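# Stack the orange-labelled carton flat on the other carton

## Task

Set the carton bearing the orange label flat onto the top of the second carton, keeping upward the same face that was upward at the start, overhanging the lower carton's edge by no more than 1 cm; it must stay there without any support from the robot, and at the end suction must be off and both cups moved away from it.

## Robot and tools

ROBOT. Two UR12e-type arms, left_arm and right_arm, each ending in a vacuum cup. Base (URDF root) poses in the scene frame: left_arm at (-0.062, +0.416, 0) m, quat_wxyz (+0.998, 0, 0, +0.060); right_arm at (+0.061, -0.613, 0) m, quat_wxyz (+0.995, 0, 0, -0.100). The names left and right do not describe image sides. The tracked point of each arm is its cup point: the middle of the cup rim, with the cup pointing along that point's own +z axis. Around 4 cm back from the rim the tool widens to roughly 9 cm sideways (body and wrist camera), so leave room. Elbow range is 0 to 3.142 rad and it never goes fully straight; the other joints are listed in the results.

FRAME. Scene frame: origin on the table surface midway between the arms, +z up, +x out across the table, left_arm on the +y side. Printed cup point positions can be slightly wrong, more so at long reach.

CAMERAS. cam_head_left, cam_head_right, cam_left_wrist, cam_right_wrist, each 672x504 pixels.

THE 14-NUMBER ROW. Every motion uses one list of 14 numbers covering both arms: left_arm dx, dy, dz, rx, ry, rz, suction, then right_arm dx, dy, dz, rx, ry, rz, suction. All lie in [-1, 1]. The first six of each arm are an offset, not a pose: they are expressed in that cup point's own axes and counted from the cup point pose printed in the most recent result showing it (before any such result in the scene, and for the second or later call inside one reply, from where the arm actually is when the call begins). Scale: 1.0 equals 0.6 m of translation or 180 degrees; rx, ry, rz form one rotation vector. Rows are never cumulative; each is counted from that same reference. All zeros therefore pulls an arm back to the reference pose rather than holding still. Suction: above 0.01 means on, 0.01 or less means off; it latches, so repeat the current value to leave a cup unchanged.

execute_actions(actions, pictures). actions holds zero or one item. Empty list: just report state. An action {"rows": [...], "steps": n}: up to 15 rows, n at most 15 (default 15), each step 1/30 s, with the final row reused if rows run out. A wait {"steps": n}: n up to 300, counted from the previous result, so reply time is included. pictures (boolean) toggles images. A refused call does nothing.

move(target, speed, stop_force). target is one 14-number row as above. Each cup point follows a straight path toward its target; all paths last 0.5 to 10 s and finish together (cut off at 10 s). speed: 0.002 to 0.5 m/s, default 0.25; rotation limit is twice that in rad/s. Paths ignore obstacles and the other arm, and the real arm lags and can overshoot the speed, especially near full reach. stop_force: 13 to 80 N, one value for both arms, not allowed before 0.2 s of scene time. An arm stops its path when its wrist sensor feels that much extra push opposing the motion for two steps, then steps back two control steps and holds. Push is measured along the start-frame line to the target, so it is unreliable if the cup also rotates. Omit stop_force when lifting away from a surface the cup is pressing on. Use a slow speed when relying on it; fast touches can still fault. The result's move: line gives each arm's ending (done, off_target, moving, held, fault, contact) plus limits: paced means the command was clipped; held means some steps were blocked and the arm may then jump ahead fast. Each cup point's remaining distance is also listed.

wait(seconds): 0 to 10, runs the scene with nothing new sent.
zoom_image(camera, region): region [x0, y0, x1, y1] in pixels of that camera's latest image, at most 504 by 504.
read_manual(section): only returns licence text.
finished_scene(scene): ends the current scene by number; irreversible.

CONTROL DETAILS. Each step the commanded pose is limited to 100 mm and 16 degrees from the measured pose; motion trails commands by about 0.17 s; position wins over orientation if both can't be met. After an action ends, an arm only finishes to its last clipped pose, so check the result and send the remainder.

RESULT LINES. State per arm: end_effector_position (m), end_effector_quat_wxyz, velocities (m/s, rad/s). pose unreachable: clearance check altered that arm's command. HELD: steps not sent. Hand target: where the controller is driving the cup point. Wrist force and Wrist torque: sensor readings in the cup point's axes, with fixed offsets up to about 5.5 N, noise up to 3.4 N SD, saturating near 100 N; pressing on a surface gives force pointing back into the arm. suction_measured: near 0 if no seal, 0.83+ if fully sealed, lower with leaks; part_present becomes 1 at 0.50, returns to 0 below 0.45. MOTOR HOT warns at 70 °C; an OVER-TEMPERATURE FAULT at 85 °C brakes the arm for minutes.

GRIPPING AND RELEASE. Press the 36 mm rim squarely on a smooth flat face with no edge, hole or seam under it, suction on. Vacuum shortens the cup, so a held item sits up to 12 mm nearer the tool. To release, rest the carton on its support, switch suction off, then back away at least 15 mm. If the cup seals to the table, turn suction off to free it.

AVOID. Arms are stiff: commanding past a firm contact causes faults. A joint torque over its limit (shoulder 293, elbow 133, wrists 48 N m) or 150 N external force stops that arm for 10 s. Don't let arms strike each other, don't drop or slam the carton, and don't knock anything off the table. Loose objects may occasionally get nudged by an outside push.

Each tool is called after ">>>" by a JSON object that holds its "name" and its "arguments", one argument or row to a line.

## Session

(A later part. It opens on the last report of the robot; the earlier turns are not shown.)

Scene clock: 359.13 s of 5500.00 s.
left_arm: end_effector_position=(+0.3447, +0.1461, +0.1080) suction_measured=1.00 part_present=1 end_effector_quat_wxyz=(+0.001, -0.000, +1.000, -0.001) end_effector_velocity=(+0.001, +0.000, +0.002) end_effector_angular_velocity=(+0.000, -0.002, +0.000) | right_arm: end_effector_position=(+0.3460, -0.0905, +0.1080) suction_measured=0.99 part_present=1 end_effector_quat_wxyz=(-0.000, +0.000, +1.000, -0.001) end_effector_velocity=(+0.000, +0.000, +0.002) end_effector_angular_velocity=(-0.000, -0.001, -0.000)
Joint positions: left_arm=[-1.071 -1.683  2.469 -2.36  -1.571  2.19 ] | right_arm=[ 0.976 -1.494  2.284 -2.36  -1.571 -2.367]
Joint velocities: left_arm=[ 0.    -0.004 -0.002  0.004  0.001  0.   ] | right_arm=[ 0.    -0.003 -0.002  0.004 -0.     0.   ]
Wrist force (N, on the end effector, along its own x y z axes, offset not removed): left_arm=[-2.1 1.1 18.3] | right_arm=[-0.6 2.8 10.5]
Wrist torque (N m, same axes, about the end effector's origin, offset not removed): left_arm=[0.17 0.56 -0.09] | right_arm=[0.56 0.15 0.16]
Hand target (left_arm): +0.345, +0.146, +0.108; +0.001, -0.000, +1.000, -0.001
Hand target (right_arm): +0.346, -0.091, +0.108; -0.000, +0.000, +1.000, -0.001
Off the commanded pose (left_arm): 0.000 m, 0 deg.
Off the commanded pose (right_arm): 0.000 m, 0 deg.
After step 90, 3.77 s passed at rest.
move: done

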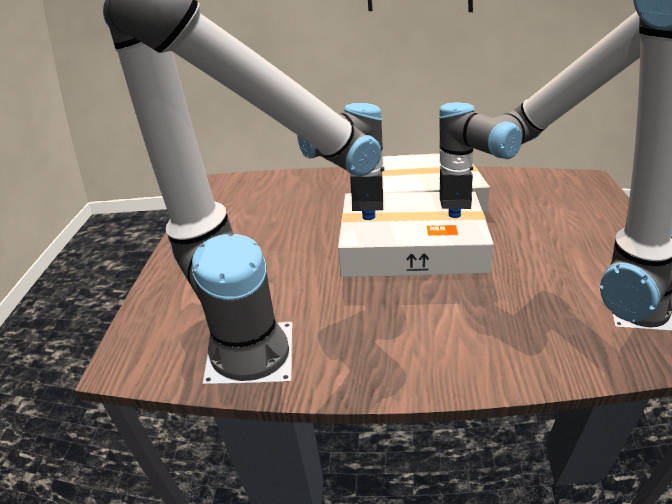

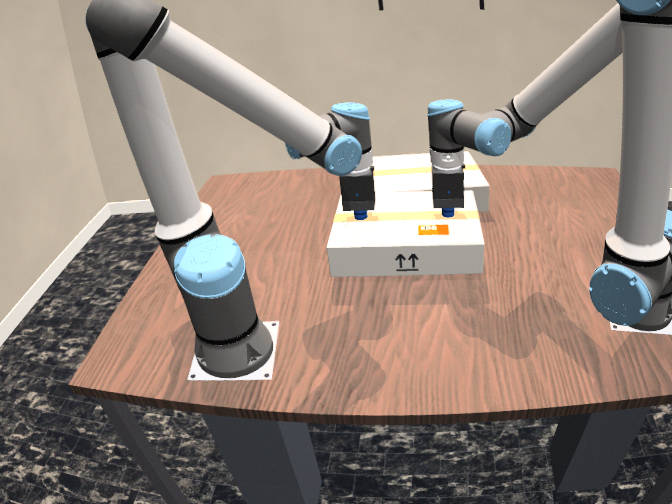

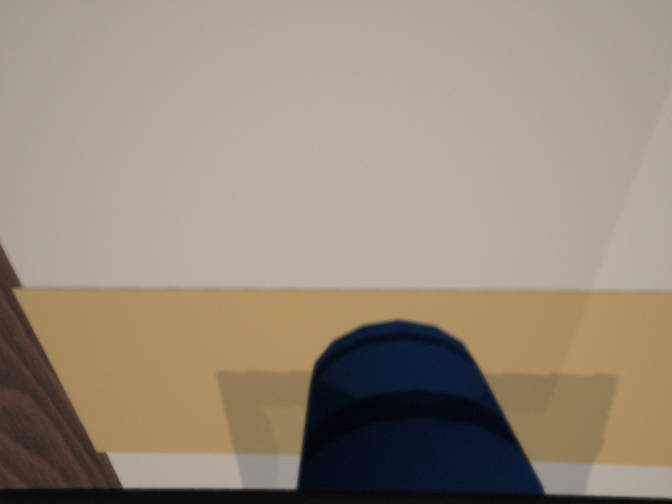

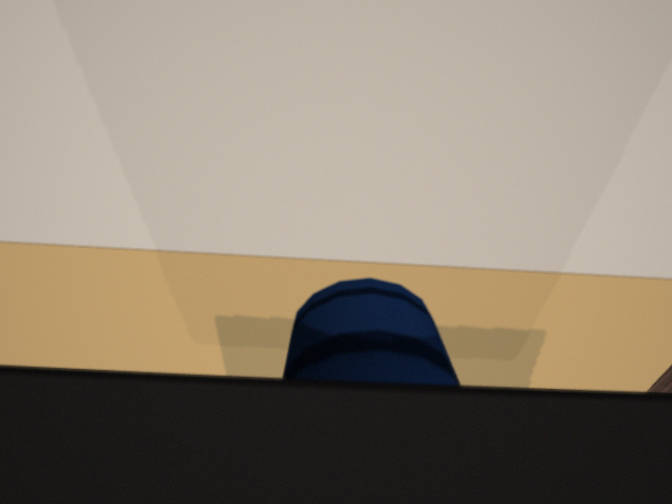

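>>> {"name": "move", "arguments": {
  "target": [0,0,-0.17,0,0,0,1,0,0,-0.17,0,0,0,1],
  "speed": 0.12
}}

>>> {"name": "move", "arguments": {
  "target": [-0.575,-0.0855,0,0,0,-0.0419,1,-0.6268,-0.0818,0,0,0,-0.0419,1],
  "speed": 0.15
}}

Scene clock: 375.37 s of 5500.00 s.
left_arm: end_effector_position=(+0.3445, +0.1464, +0.2100) suction_measured=1.00 part_present=1 end_effector_quat_wxyz=(+0.001, -0.000, +1.000, -0.001) end_effector_velocity=(+0.000, +0.000, +0.002) end_effector_angular_velocity=(+0.001, -0.001, +0.000) | right_arm: end_effector_position=(+0.3460, -0.0904, +0.2098) suction_measured=0.99 part_present=1 end_effector_quat_wxyz=(-0.000, +0.000, +1.000, -0.000) end_effector_velocity=(+0.000, -0.000, +0.001) end_effector_angular_velocity=(-0.001, -0.000, +0.000)
Joint positions: left_arm=[-1.071 -1.836  2.358 -2.095 -1.571  2.19 ] | right_arm=[ 0.976 -1.626  2.189 -2.133 -1.571 -2.366]
Joint velocities: left_arm=[-0.    -0.002 -0.002  0.005  0.001 -0.   ] | right_arm=[ 0.    -0.002 -0.002  0.004 -0.001 -0.   ]
Wrist force (N, on the end effector, along its own x y z axes, offset not removed): left_arm=[-2.6 4.5 21.1] | right_arm=[-3.1 0.6 11.3]
Wrist torque (N m, same axes, about the end effector's origin, offset not removed): left_arm=[0.63 0.53 -0.21] | right_arm=[0.37 0.52 0.14]
Hand target (left_arm): +0.345, +0.146, +0.210; +0.001, -0.000, +1.000, -0.001
Hand target (right_arm): +0.346, -0.090, +0.210; -0.000, +0.000, +1.000, -0.001
Off the commanded pose (left_arm): 0.000 m, 0 deg.
Off the commanded pose (right_arm): 0.000 m, 0 deg.
After step 90, 11.93 s passed at rest.
move: done

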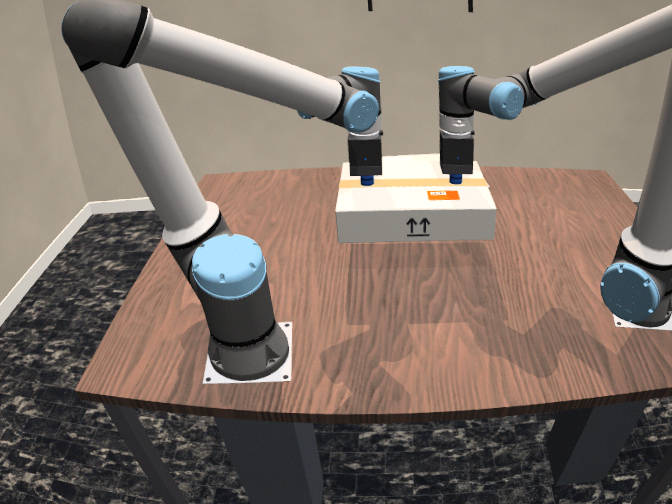

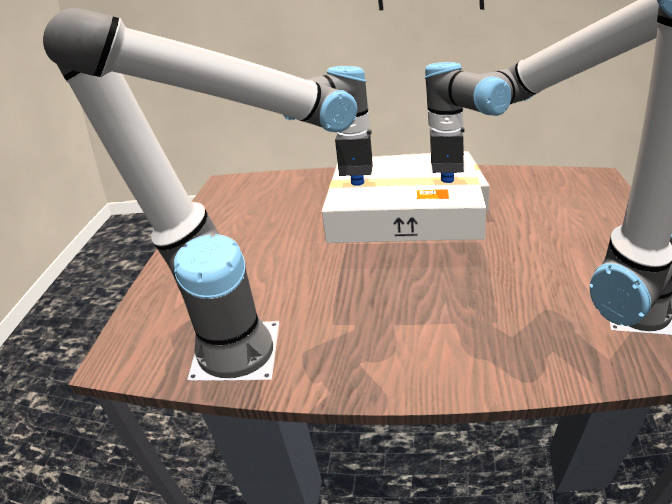

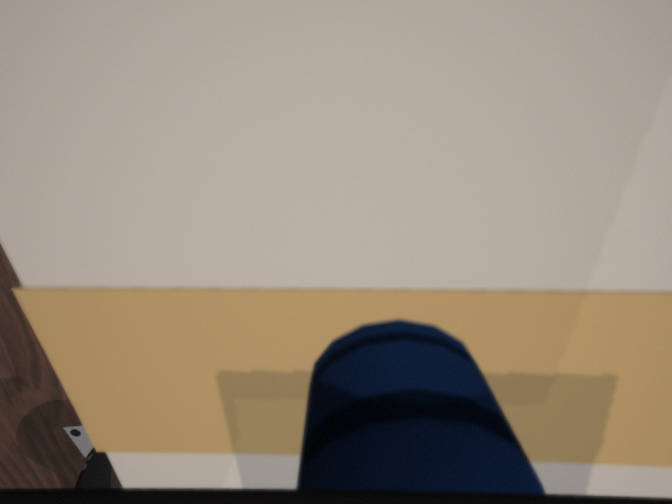

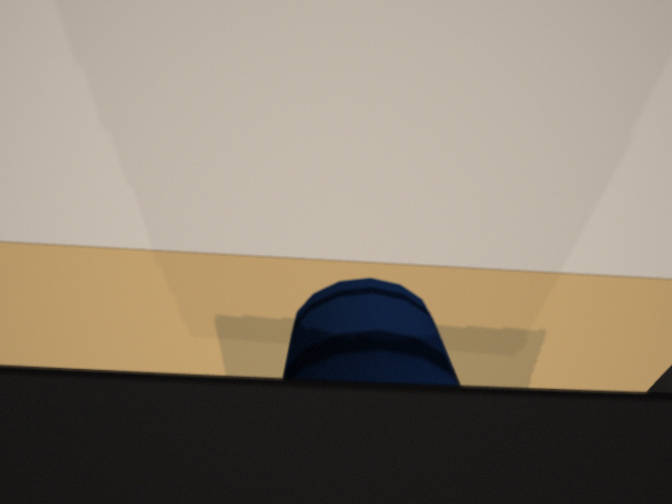

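Scene clock: 378.37 s of 5500.00 s.
left_arm: end_effector_position=(+0.6896, +0.0953, +0.2106) suction_measured=1.00 part_present=1 end_effector_quat_wxyz=(+0.001, -0.066, +0.998, -0.001) end_effector_velocity=(+0.002, -0.001, +0.000) end_effector_angular_velocity=(+0.000, +0.000, -0.000) | right_arm: end_effector_position=(+0.7218, -0.1398, +0.2097) suction_measured=0.99 part_present=1 end_effector_quat_wxyz=(-0.000, -0.066, +0.998, -0.000) end_effector_velocity=(+0.002, -0.000, -0.000) end_effector_angular_velocity=(-0.001, +0.000, +0.001)
Joint positions: left_arm=[-0.738 -1.275  1.785 -2.083 -1.571  2.391] | right_arm=[ 0.607 -1.279  1.792 -2.082 -1.572 -2.867]
Joint velocities: left_arm=[ 0.     0.003 -0.004  0.001 -0.     0.   ] | right_arm=[-0.001  0.002 -0.003  0.001 -0.001 -0.002]
Wrist force (N, on the end effector, along its own x y z axes, offset not removed): left_arm=[0.5 4.5 15.4] | right_arm=[-2.0 0.3 12.3]
Wrist torque (N m, same axes, about the end effector's origin, offset not removed): left_arm=[0.44 0.03 -0.26] | right_arm=[0.51 0.44 0.10]
Hand target (left_arm): +0.690, +0.095, +0.211; +0.001, -0.066, +0.998, -0.001
Hand target (right_arm): +0.722, -0.140, +0.210; -0.000, -0.066, +0.998, -0.000
Off the commanded pose (left_arm): 0.000 m, 0 deg.
Off the commanded pose (right_arm): 0.000 m, 0 deg.
move: done

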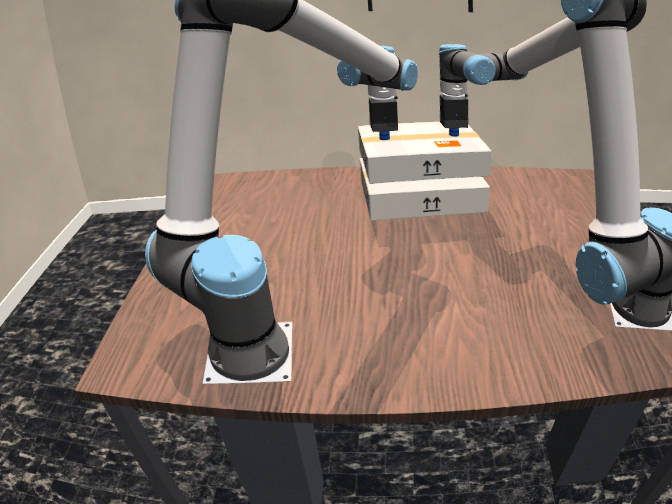

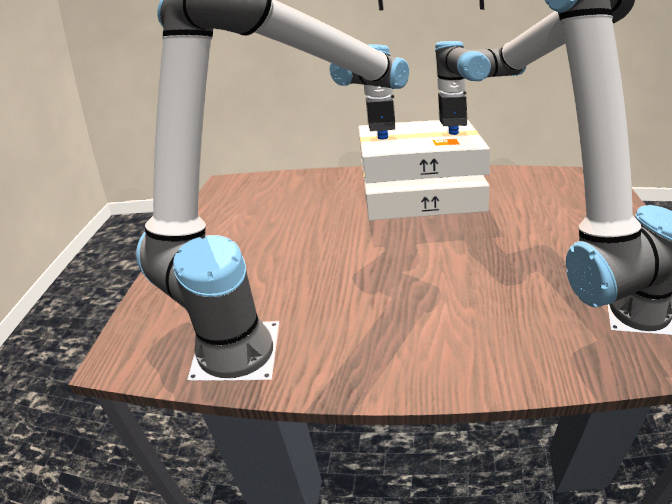

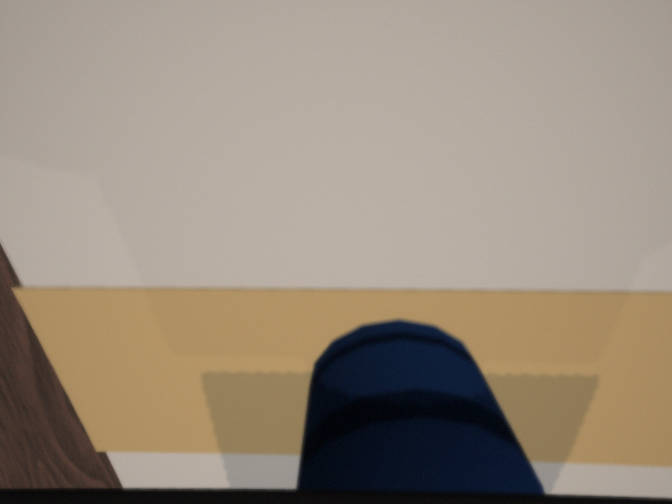

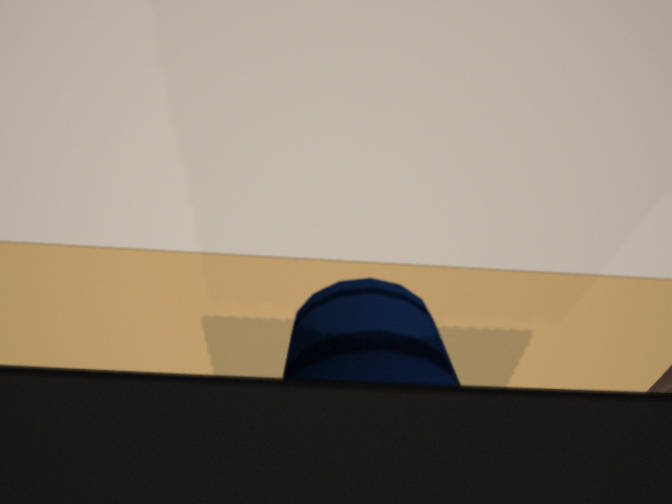

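>>> {"name": "move", "arguments": {
  "target": [0,0,0.04,0,0,0,1,0,0,0.039,0,0,0,1],
  "speed": 0.04,
  "stop_force": 20
}}

>>> {"name": "zoom_image", "arguments": {
  "camera": "cam_head_left",
  "region": [345, 110, 505, 230]
}}

>>> {"name": "zoom_image", "arguments": {
  "camera": "cam_head_right",
  "region": [345, 110, 505, 230]
}}

Scene clock: 392.80 s of 5500.00 s.
left_arm: end_effector_position=(+0.6896, +0.0952, +0.1867) suction_measured=1.00 part_present=1 end_effector_quat_wxyz=(+0.001, -0.066, +0.998, -0.001) end_effector_velocity=(-0.000, -0.000, -0.002) end_effector_angular_velocity=(-0.000, +0.000, -0.000) | right_arm: end_effector_position=(+0.7218, -0.1398, +0.1865) suction_measured=0.99 part_present=1 end_effector_quat_wxyz=(-0.000, -0.066, +0.998, -0.000) end_effector_velocity=(+0.000, -0.001, -0.002) end_effector_angular_velocity=(-0.002, -0.001, +0.001)
Joint positions: left_arm=[-0.738 -1.254  1.805 -2.124 -1.572  2.391] | right_arm=[ 0.607 -1.26   1.812 -2.122 -1.571 -2.867]
Joint velocities: left_arm=[-0.001  0.002  0.001 -0.003 -0.    -0.   ] | right_arm=[-0.     0.001  0.002 -0.003 -0.002 -0.001]
Wrist force (N, on the end effector, along its own x y z axes, offset not removed): left_arm=[-1.9 0.6 16.2] | right_arm=[-3.1 1.1 11.5]
Wrist torque (N m, same axes, about the end effector's origin, offset not removed): left_arm=[0.09 0.39 -0.19] | right_arm=[0.41 0.54 0.14]
Hand target (left_arm): +0.690, +0.095, +0.187; +0.001, -0.066, +0.998, -0.001
Hand target (right_arm): +0.722, -0.140, +0.186; -0.000, -0.066, +0.998, -0.000
Off the commanded pose (left_arm): 0.000 m, 0 deg.
Off the commanded pose (right_arm): 0.000 m, 0 deg.
After step 90, 10.50 s passed at rest.
move: done

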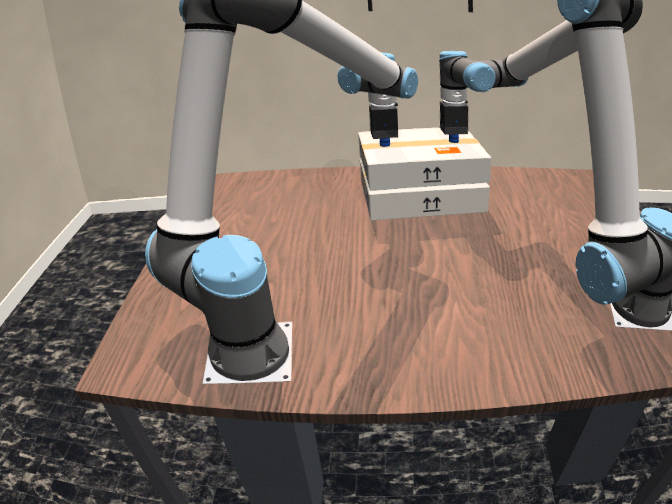

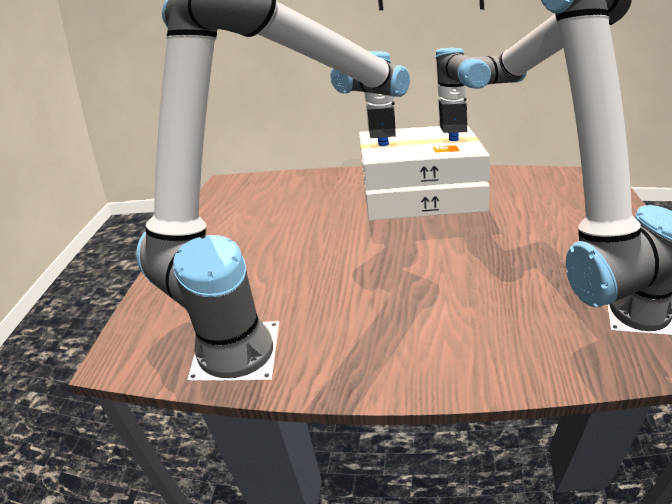

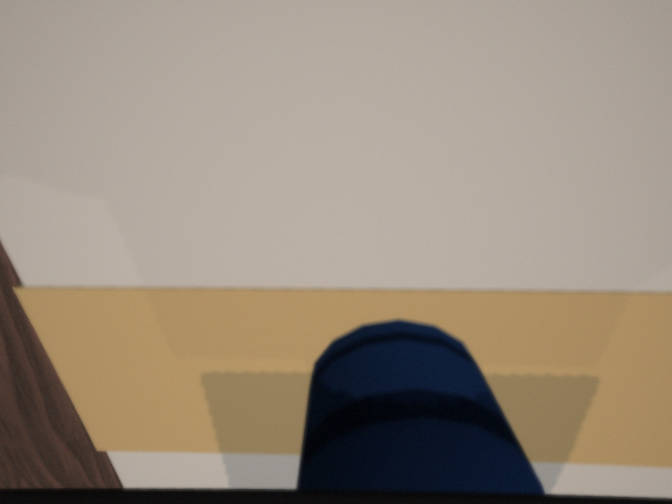

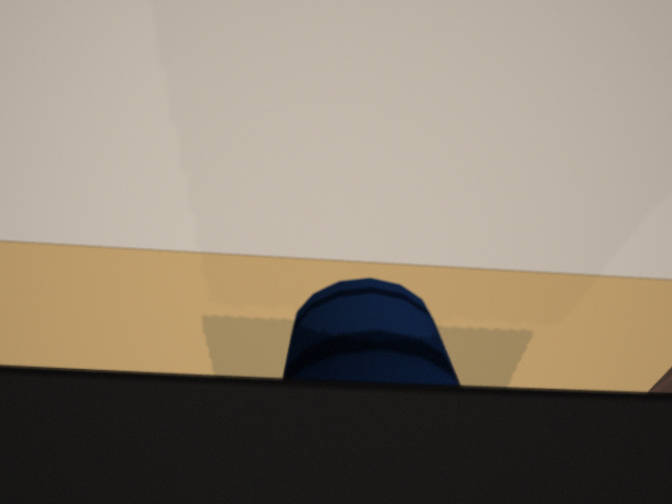

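Region (345, 110, 505, 230) of cam_head_left's 672x504 image, scaled by 3.150, with more detail than that image has; it fills the top 378 rows of this view, and the rest is white.

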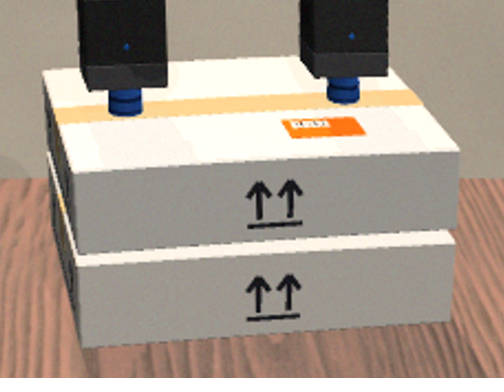

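Region (345, 110, 505, 230) of cam_head_right's 672x504 image, scaled by 3.150, with more detail than that image has; it fills the top 378 rows of this view, and the rest is white.

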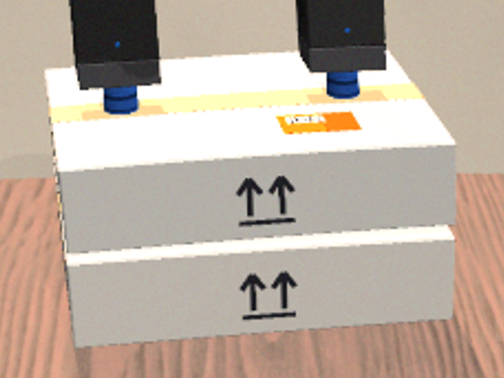

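>>> {"name": "move", "arguments": {
  "target": [0,0,0.03,0,0,0,1,0,0,0.03,0,0,0,1],
  "speed": 0.008,
  "stop_force": 13
}}

>>> {"name": "zoom_image", "arguments": {
  "camera": "cam_head_left",
  "region": [345, 110, 505, 230]
}}

>>> {"name": "zoom_image", "arguments": {
  "camera": "cam_head_right",
  "region": [345, 110, 505, 230]
}}

Scene clock: 404.40 s of 5500.00 s.
left_arm: end_effector_position=(+0.6897, +0.0952, +0.1772) suction_measured=1.00 part_present=1 end_effector_quat_wxyz=(+0.001, -0.066, +0.998, -0.001) end_effector_velocity=(+0.000, -0.000, +0.001) end_effector_angular_velocity=(-0.002, -0.001, +0.000) | right_arm: end_effector_position=(+0.7218, -0.1398, +0.1738) suction_measured=0.99 part_present=1 end_effector_quat_wxyz=(-0.000, -0.066, +0.998, -0.000) end_effector_velocity=(-0.000, +0.000, +0.001) end_effector_angular_velocity=(+0.000, +0.003, +0.001)
Joint positions: left_arm=[-0.738 -1.246  1.813 -2.14  -1.571  2.391] | right_arm=[ 0.607 -1.248  1.822 -2.144 -1.572 -2.867]
Joint velocities: left_arm=[ 0.    -0.001  0.    -0.001 -0.001  0.   ] | right_arm=[-0.    -0.001 -0.001  0.004  0.001 -0.001]
Wrist force (N, on the end effector, along its own x y z axes, offset not removed): left_arm=[-0.1 3.5 21.0] | right_arm=[-2.8 -1.1 -15.1]
Wrist torque (N m, same axes, about the end effector's origin, offset not removed): left_arm=[0.00 -0.15 -0.33] | right_arm=[0.37 0.43 0.14]
Hand target (left_arm): +0.690, +0.095, +0.177; +0.001, -0.066, +0.998, -0.001
Hand target (right_arm): +0.722, -0.140, +0.174; -0.000, -0.066, +0.998, -0.000
Off the commanded pose (left_arm): 0.008 m, 0 deg.
Off the commanded pose (right_arm): 0.005 m, 0 deg.
After step 90, 6.67 s passed at rest.
move: contact (left_arm, right_arm)

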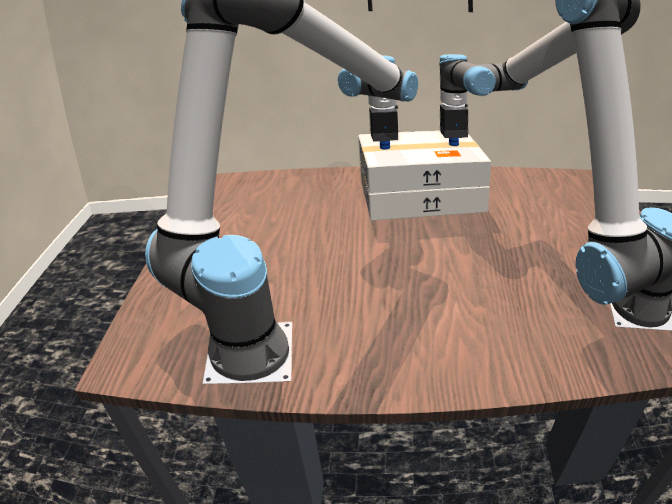

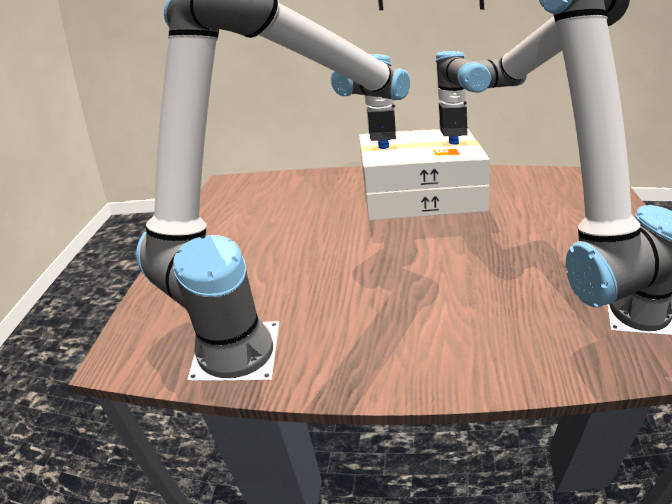

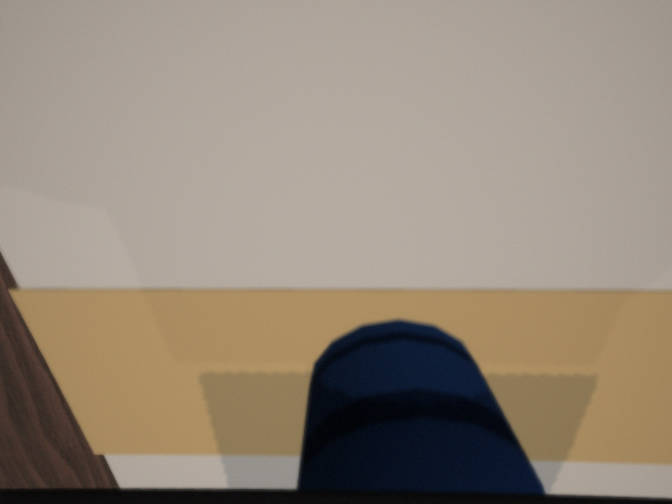

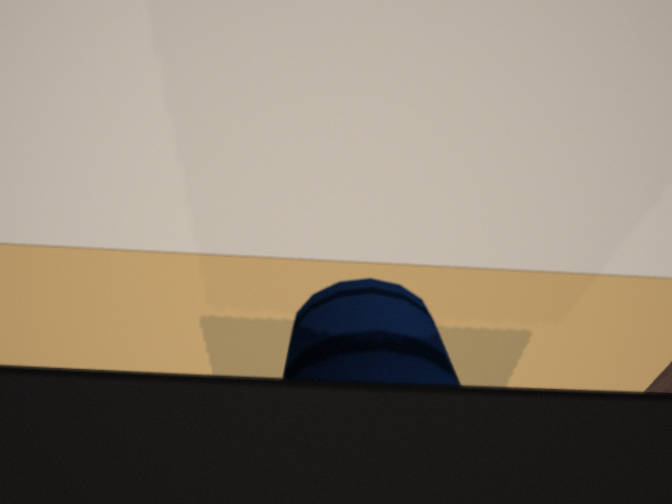

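Region (345, 110, 505, 230) of cam_head_left's 672x504 image, scaled by 3.150, with more detail than that image has; it fills the top 378 rows of this view, and the rest is white.

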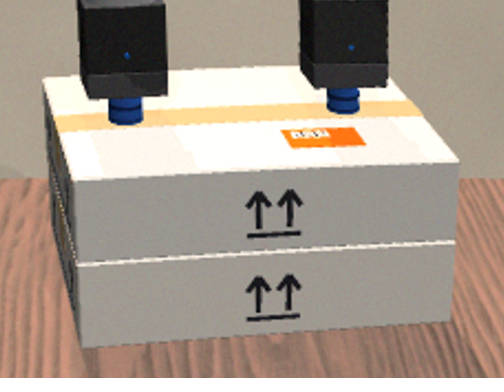

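Region (345, 110, 505, 230) of cam_head_right's 672x504 image, scaled by 3.150, with more detail than that image has; it fills the top 378 rows of this view, and the rest is white.

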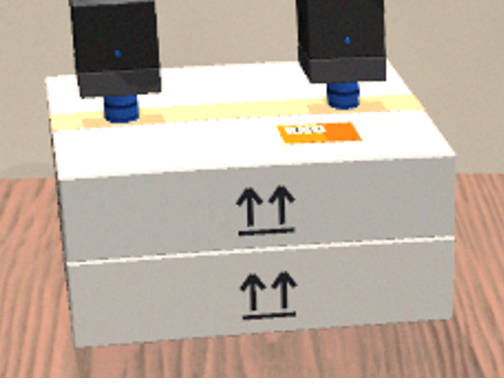

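>>> {"name": "move", "arguments": {
  "target": [0,0,0.006,0,0,0,1,0,0,0,0,0,0,1],
  "speed": 0.005,
  "stop_force": 22
}}

>>> {"name": "zoom_image", "arguments": {
  "camera": "cam_head_left",
  "region": [350, 130, 430, 225]
}}

>>> {"name": "zoom_image", "arguments": {
  "camera": "cam_head_left",
  "region": [430, 130, 510, 225]
}}

Scene clock: 417.73 s of 5500.00 s.
left_arm: end_effector_position=(+0.6897, +0.0951, +0.1766) suction_measured=1.00 part_present=1 end_effector_quat_wxyz=(+0.001, -0.066, +0.998, -0.001) end_effector_velocity=(-0.000, +0.000, +0.000) end_effector_angular_velocity=(+0.002, +0.002, +0.000) | right_arm: end_effector_position=(+0.7218, -0.1398, +0.1742) suction_measured=0.99 part_present=1 end_effector_quat_wxyz=(-0.000, -0.066, +0.998, -0.000) end_effector_velocity=(-0.000, -0.000, -0.000) end_effector_angular_velocity=(+0.000, -0.000, -0.000)
Joint positions: left_arm=[-0.738 -1.245  1.813 -2.142 -1.571  2.391] | right_arm=[ 0.607 -1.249  1.822 -2.144 -1.572 -2.867]
Joint velocities: left_arm=[ 0.    -0.    -0.001  0.004  0.     0.   ] | right_arm=[-0.    -0.     0.001 -0.001  0.     0.   ]
Wrist force (N, on the end effector, along its own x y z axes, offset not removed): left_arm=[7.3 12.8 -13.5] | right_arm=[1.2 -4.2 0.6]
Wrist torque (N m, same axes, about the end effector's origin, offset not removed): left_arm=[0.46 -0.04 -0.19] | right_arm=[0.25 0.17 0.16]
Hand target (left_arm): +0.690, +0.095, +0.177; +0.001, -0.066, +0.998, -0.001
Hand target (right_arm): +0.722, -0.140, +0.174; -0.000, -0.066, +0.998, -0.000
Off the commanded pose (left_arm): 0.003 m, 0 deg.
Off the commanded pose (right_arm): 0.000 m, 0 deg.
After step 90, 9.77 s passed at rest.
move: contact (left_arm)

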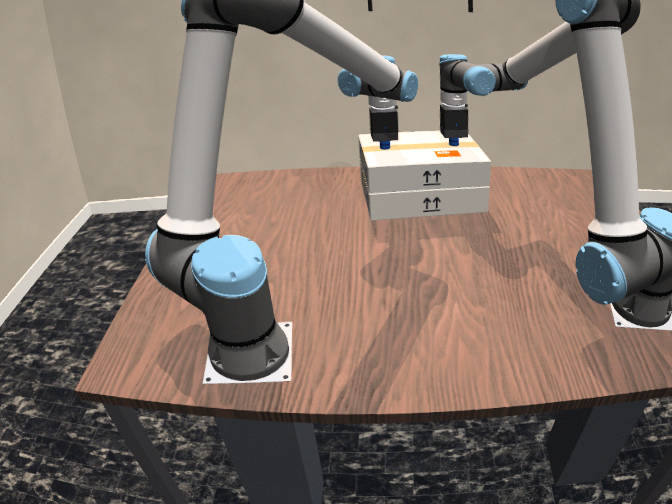

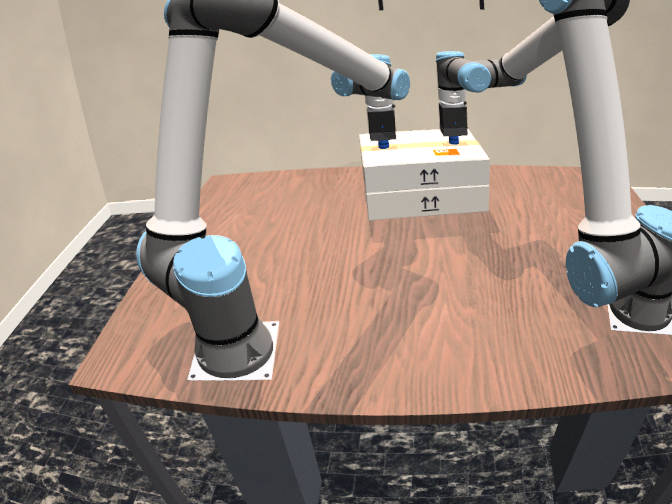

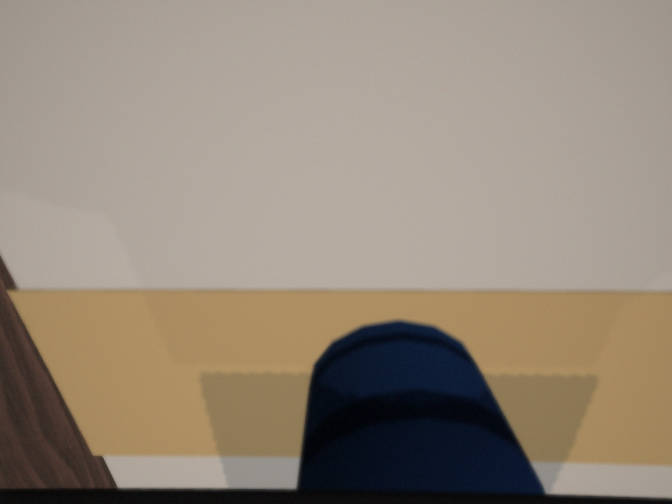

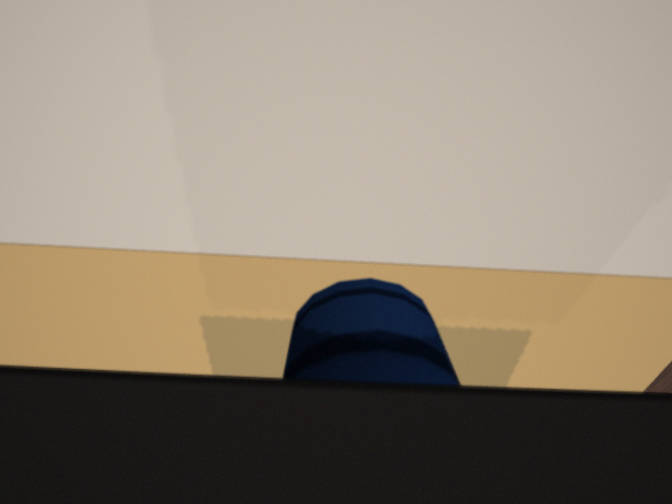

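Region (350, 130, 430, 225) of cam_head_left's 672x504 image, scaled by 5.305, with more detail than that image has; it fills the left 424 columns of this view, and the rest is white.

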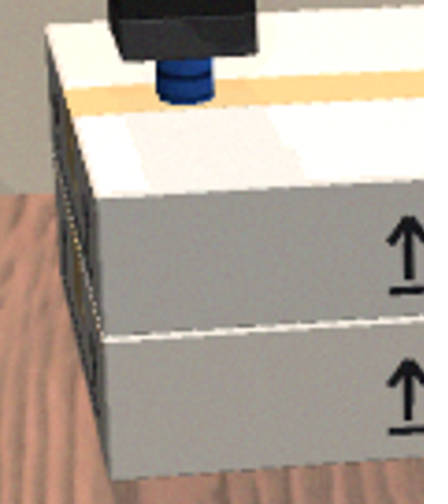

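Region (430, 130, 510, 225) of cam_head_left's 672x504 image, scaled by 5.305, with more detail than that image has; it fills the left 424 columns of this view, and the rest is white.

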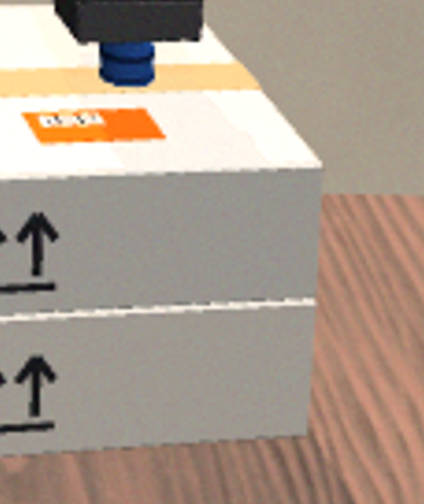

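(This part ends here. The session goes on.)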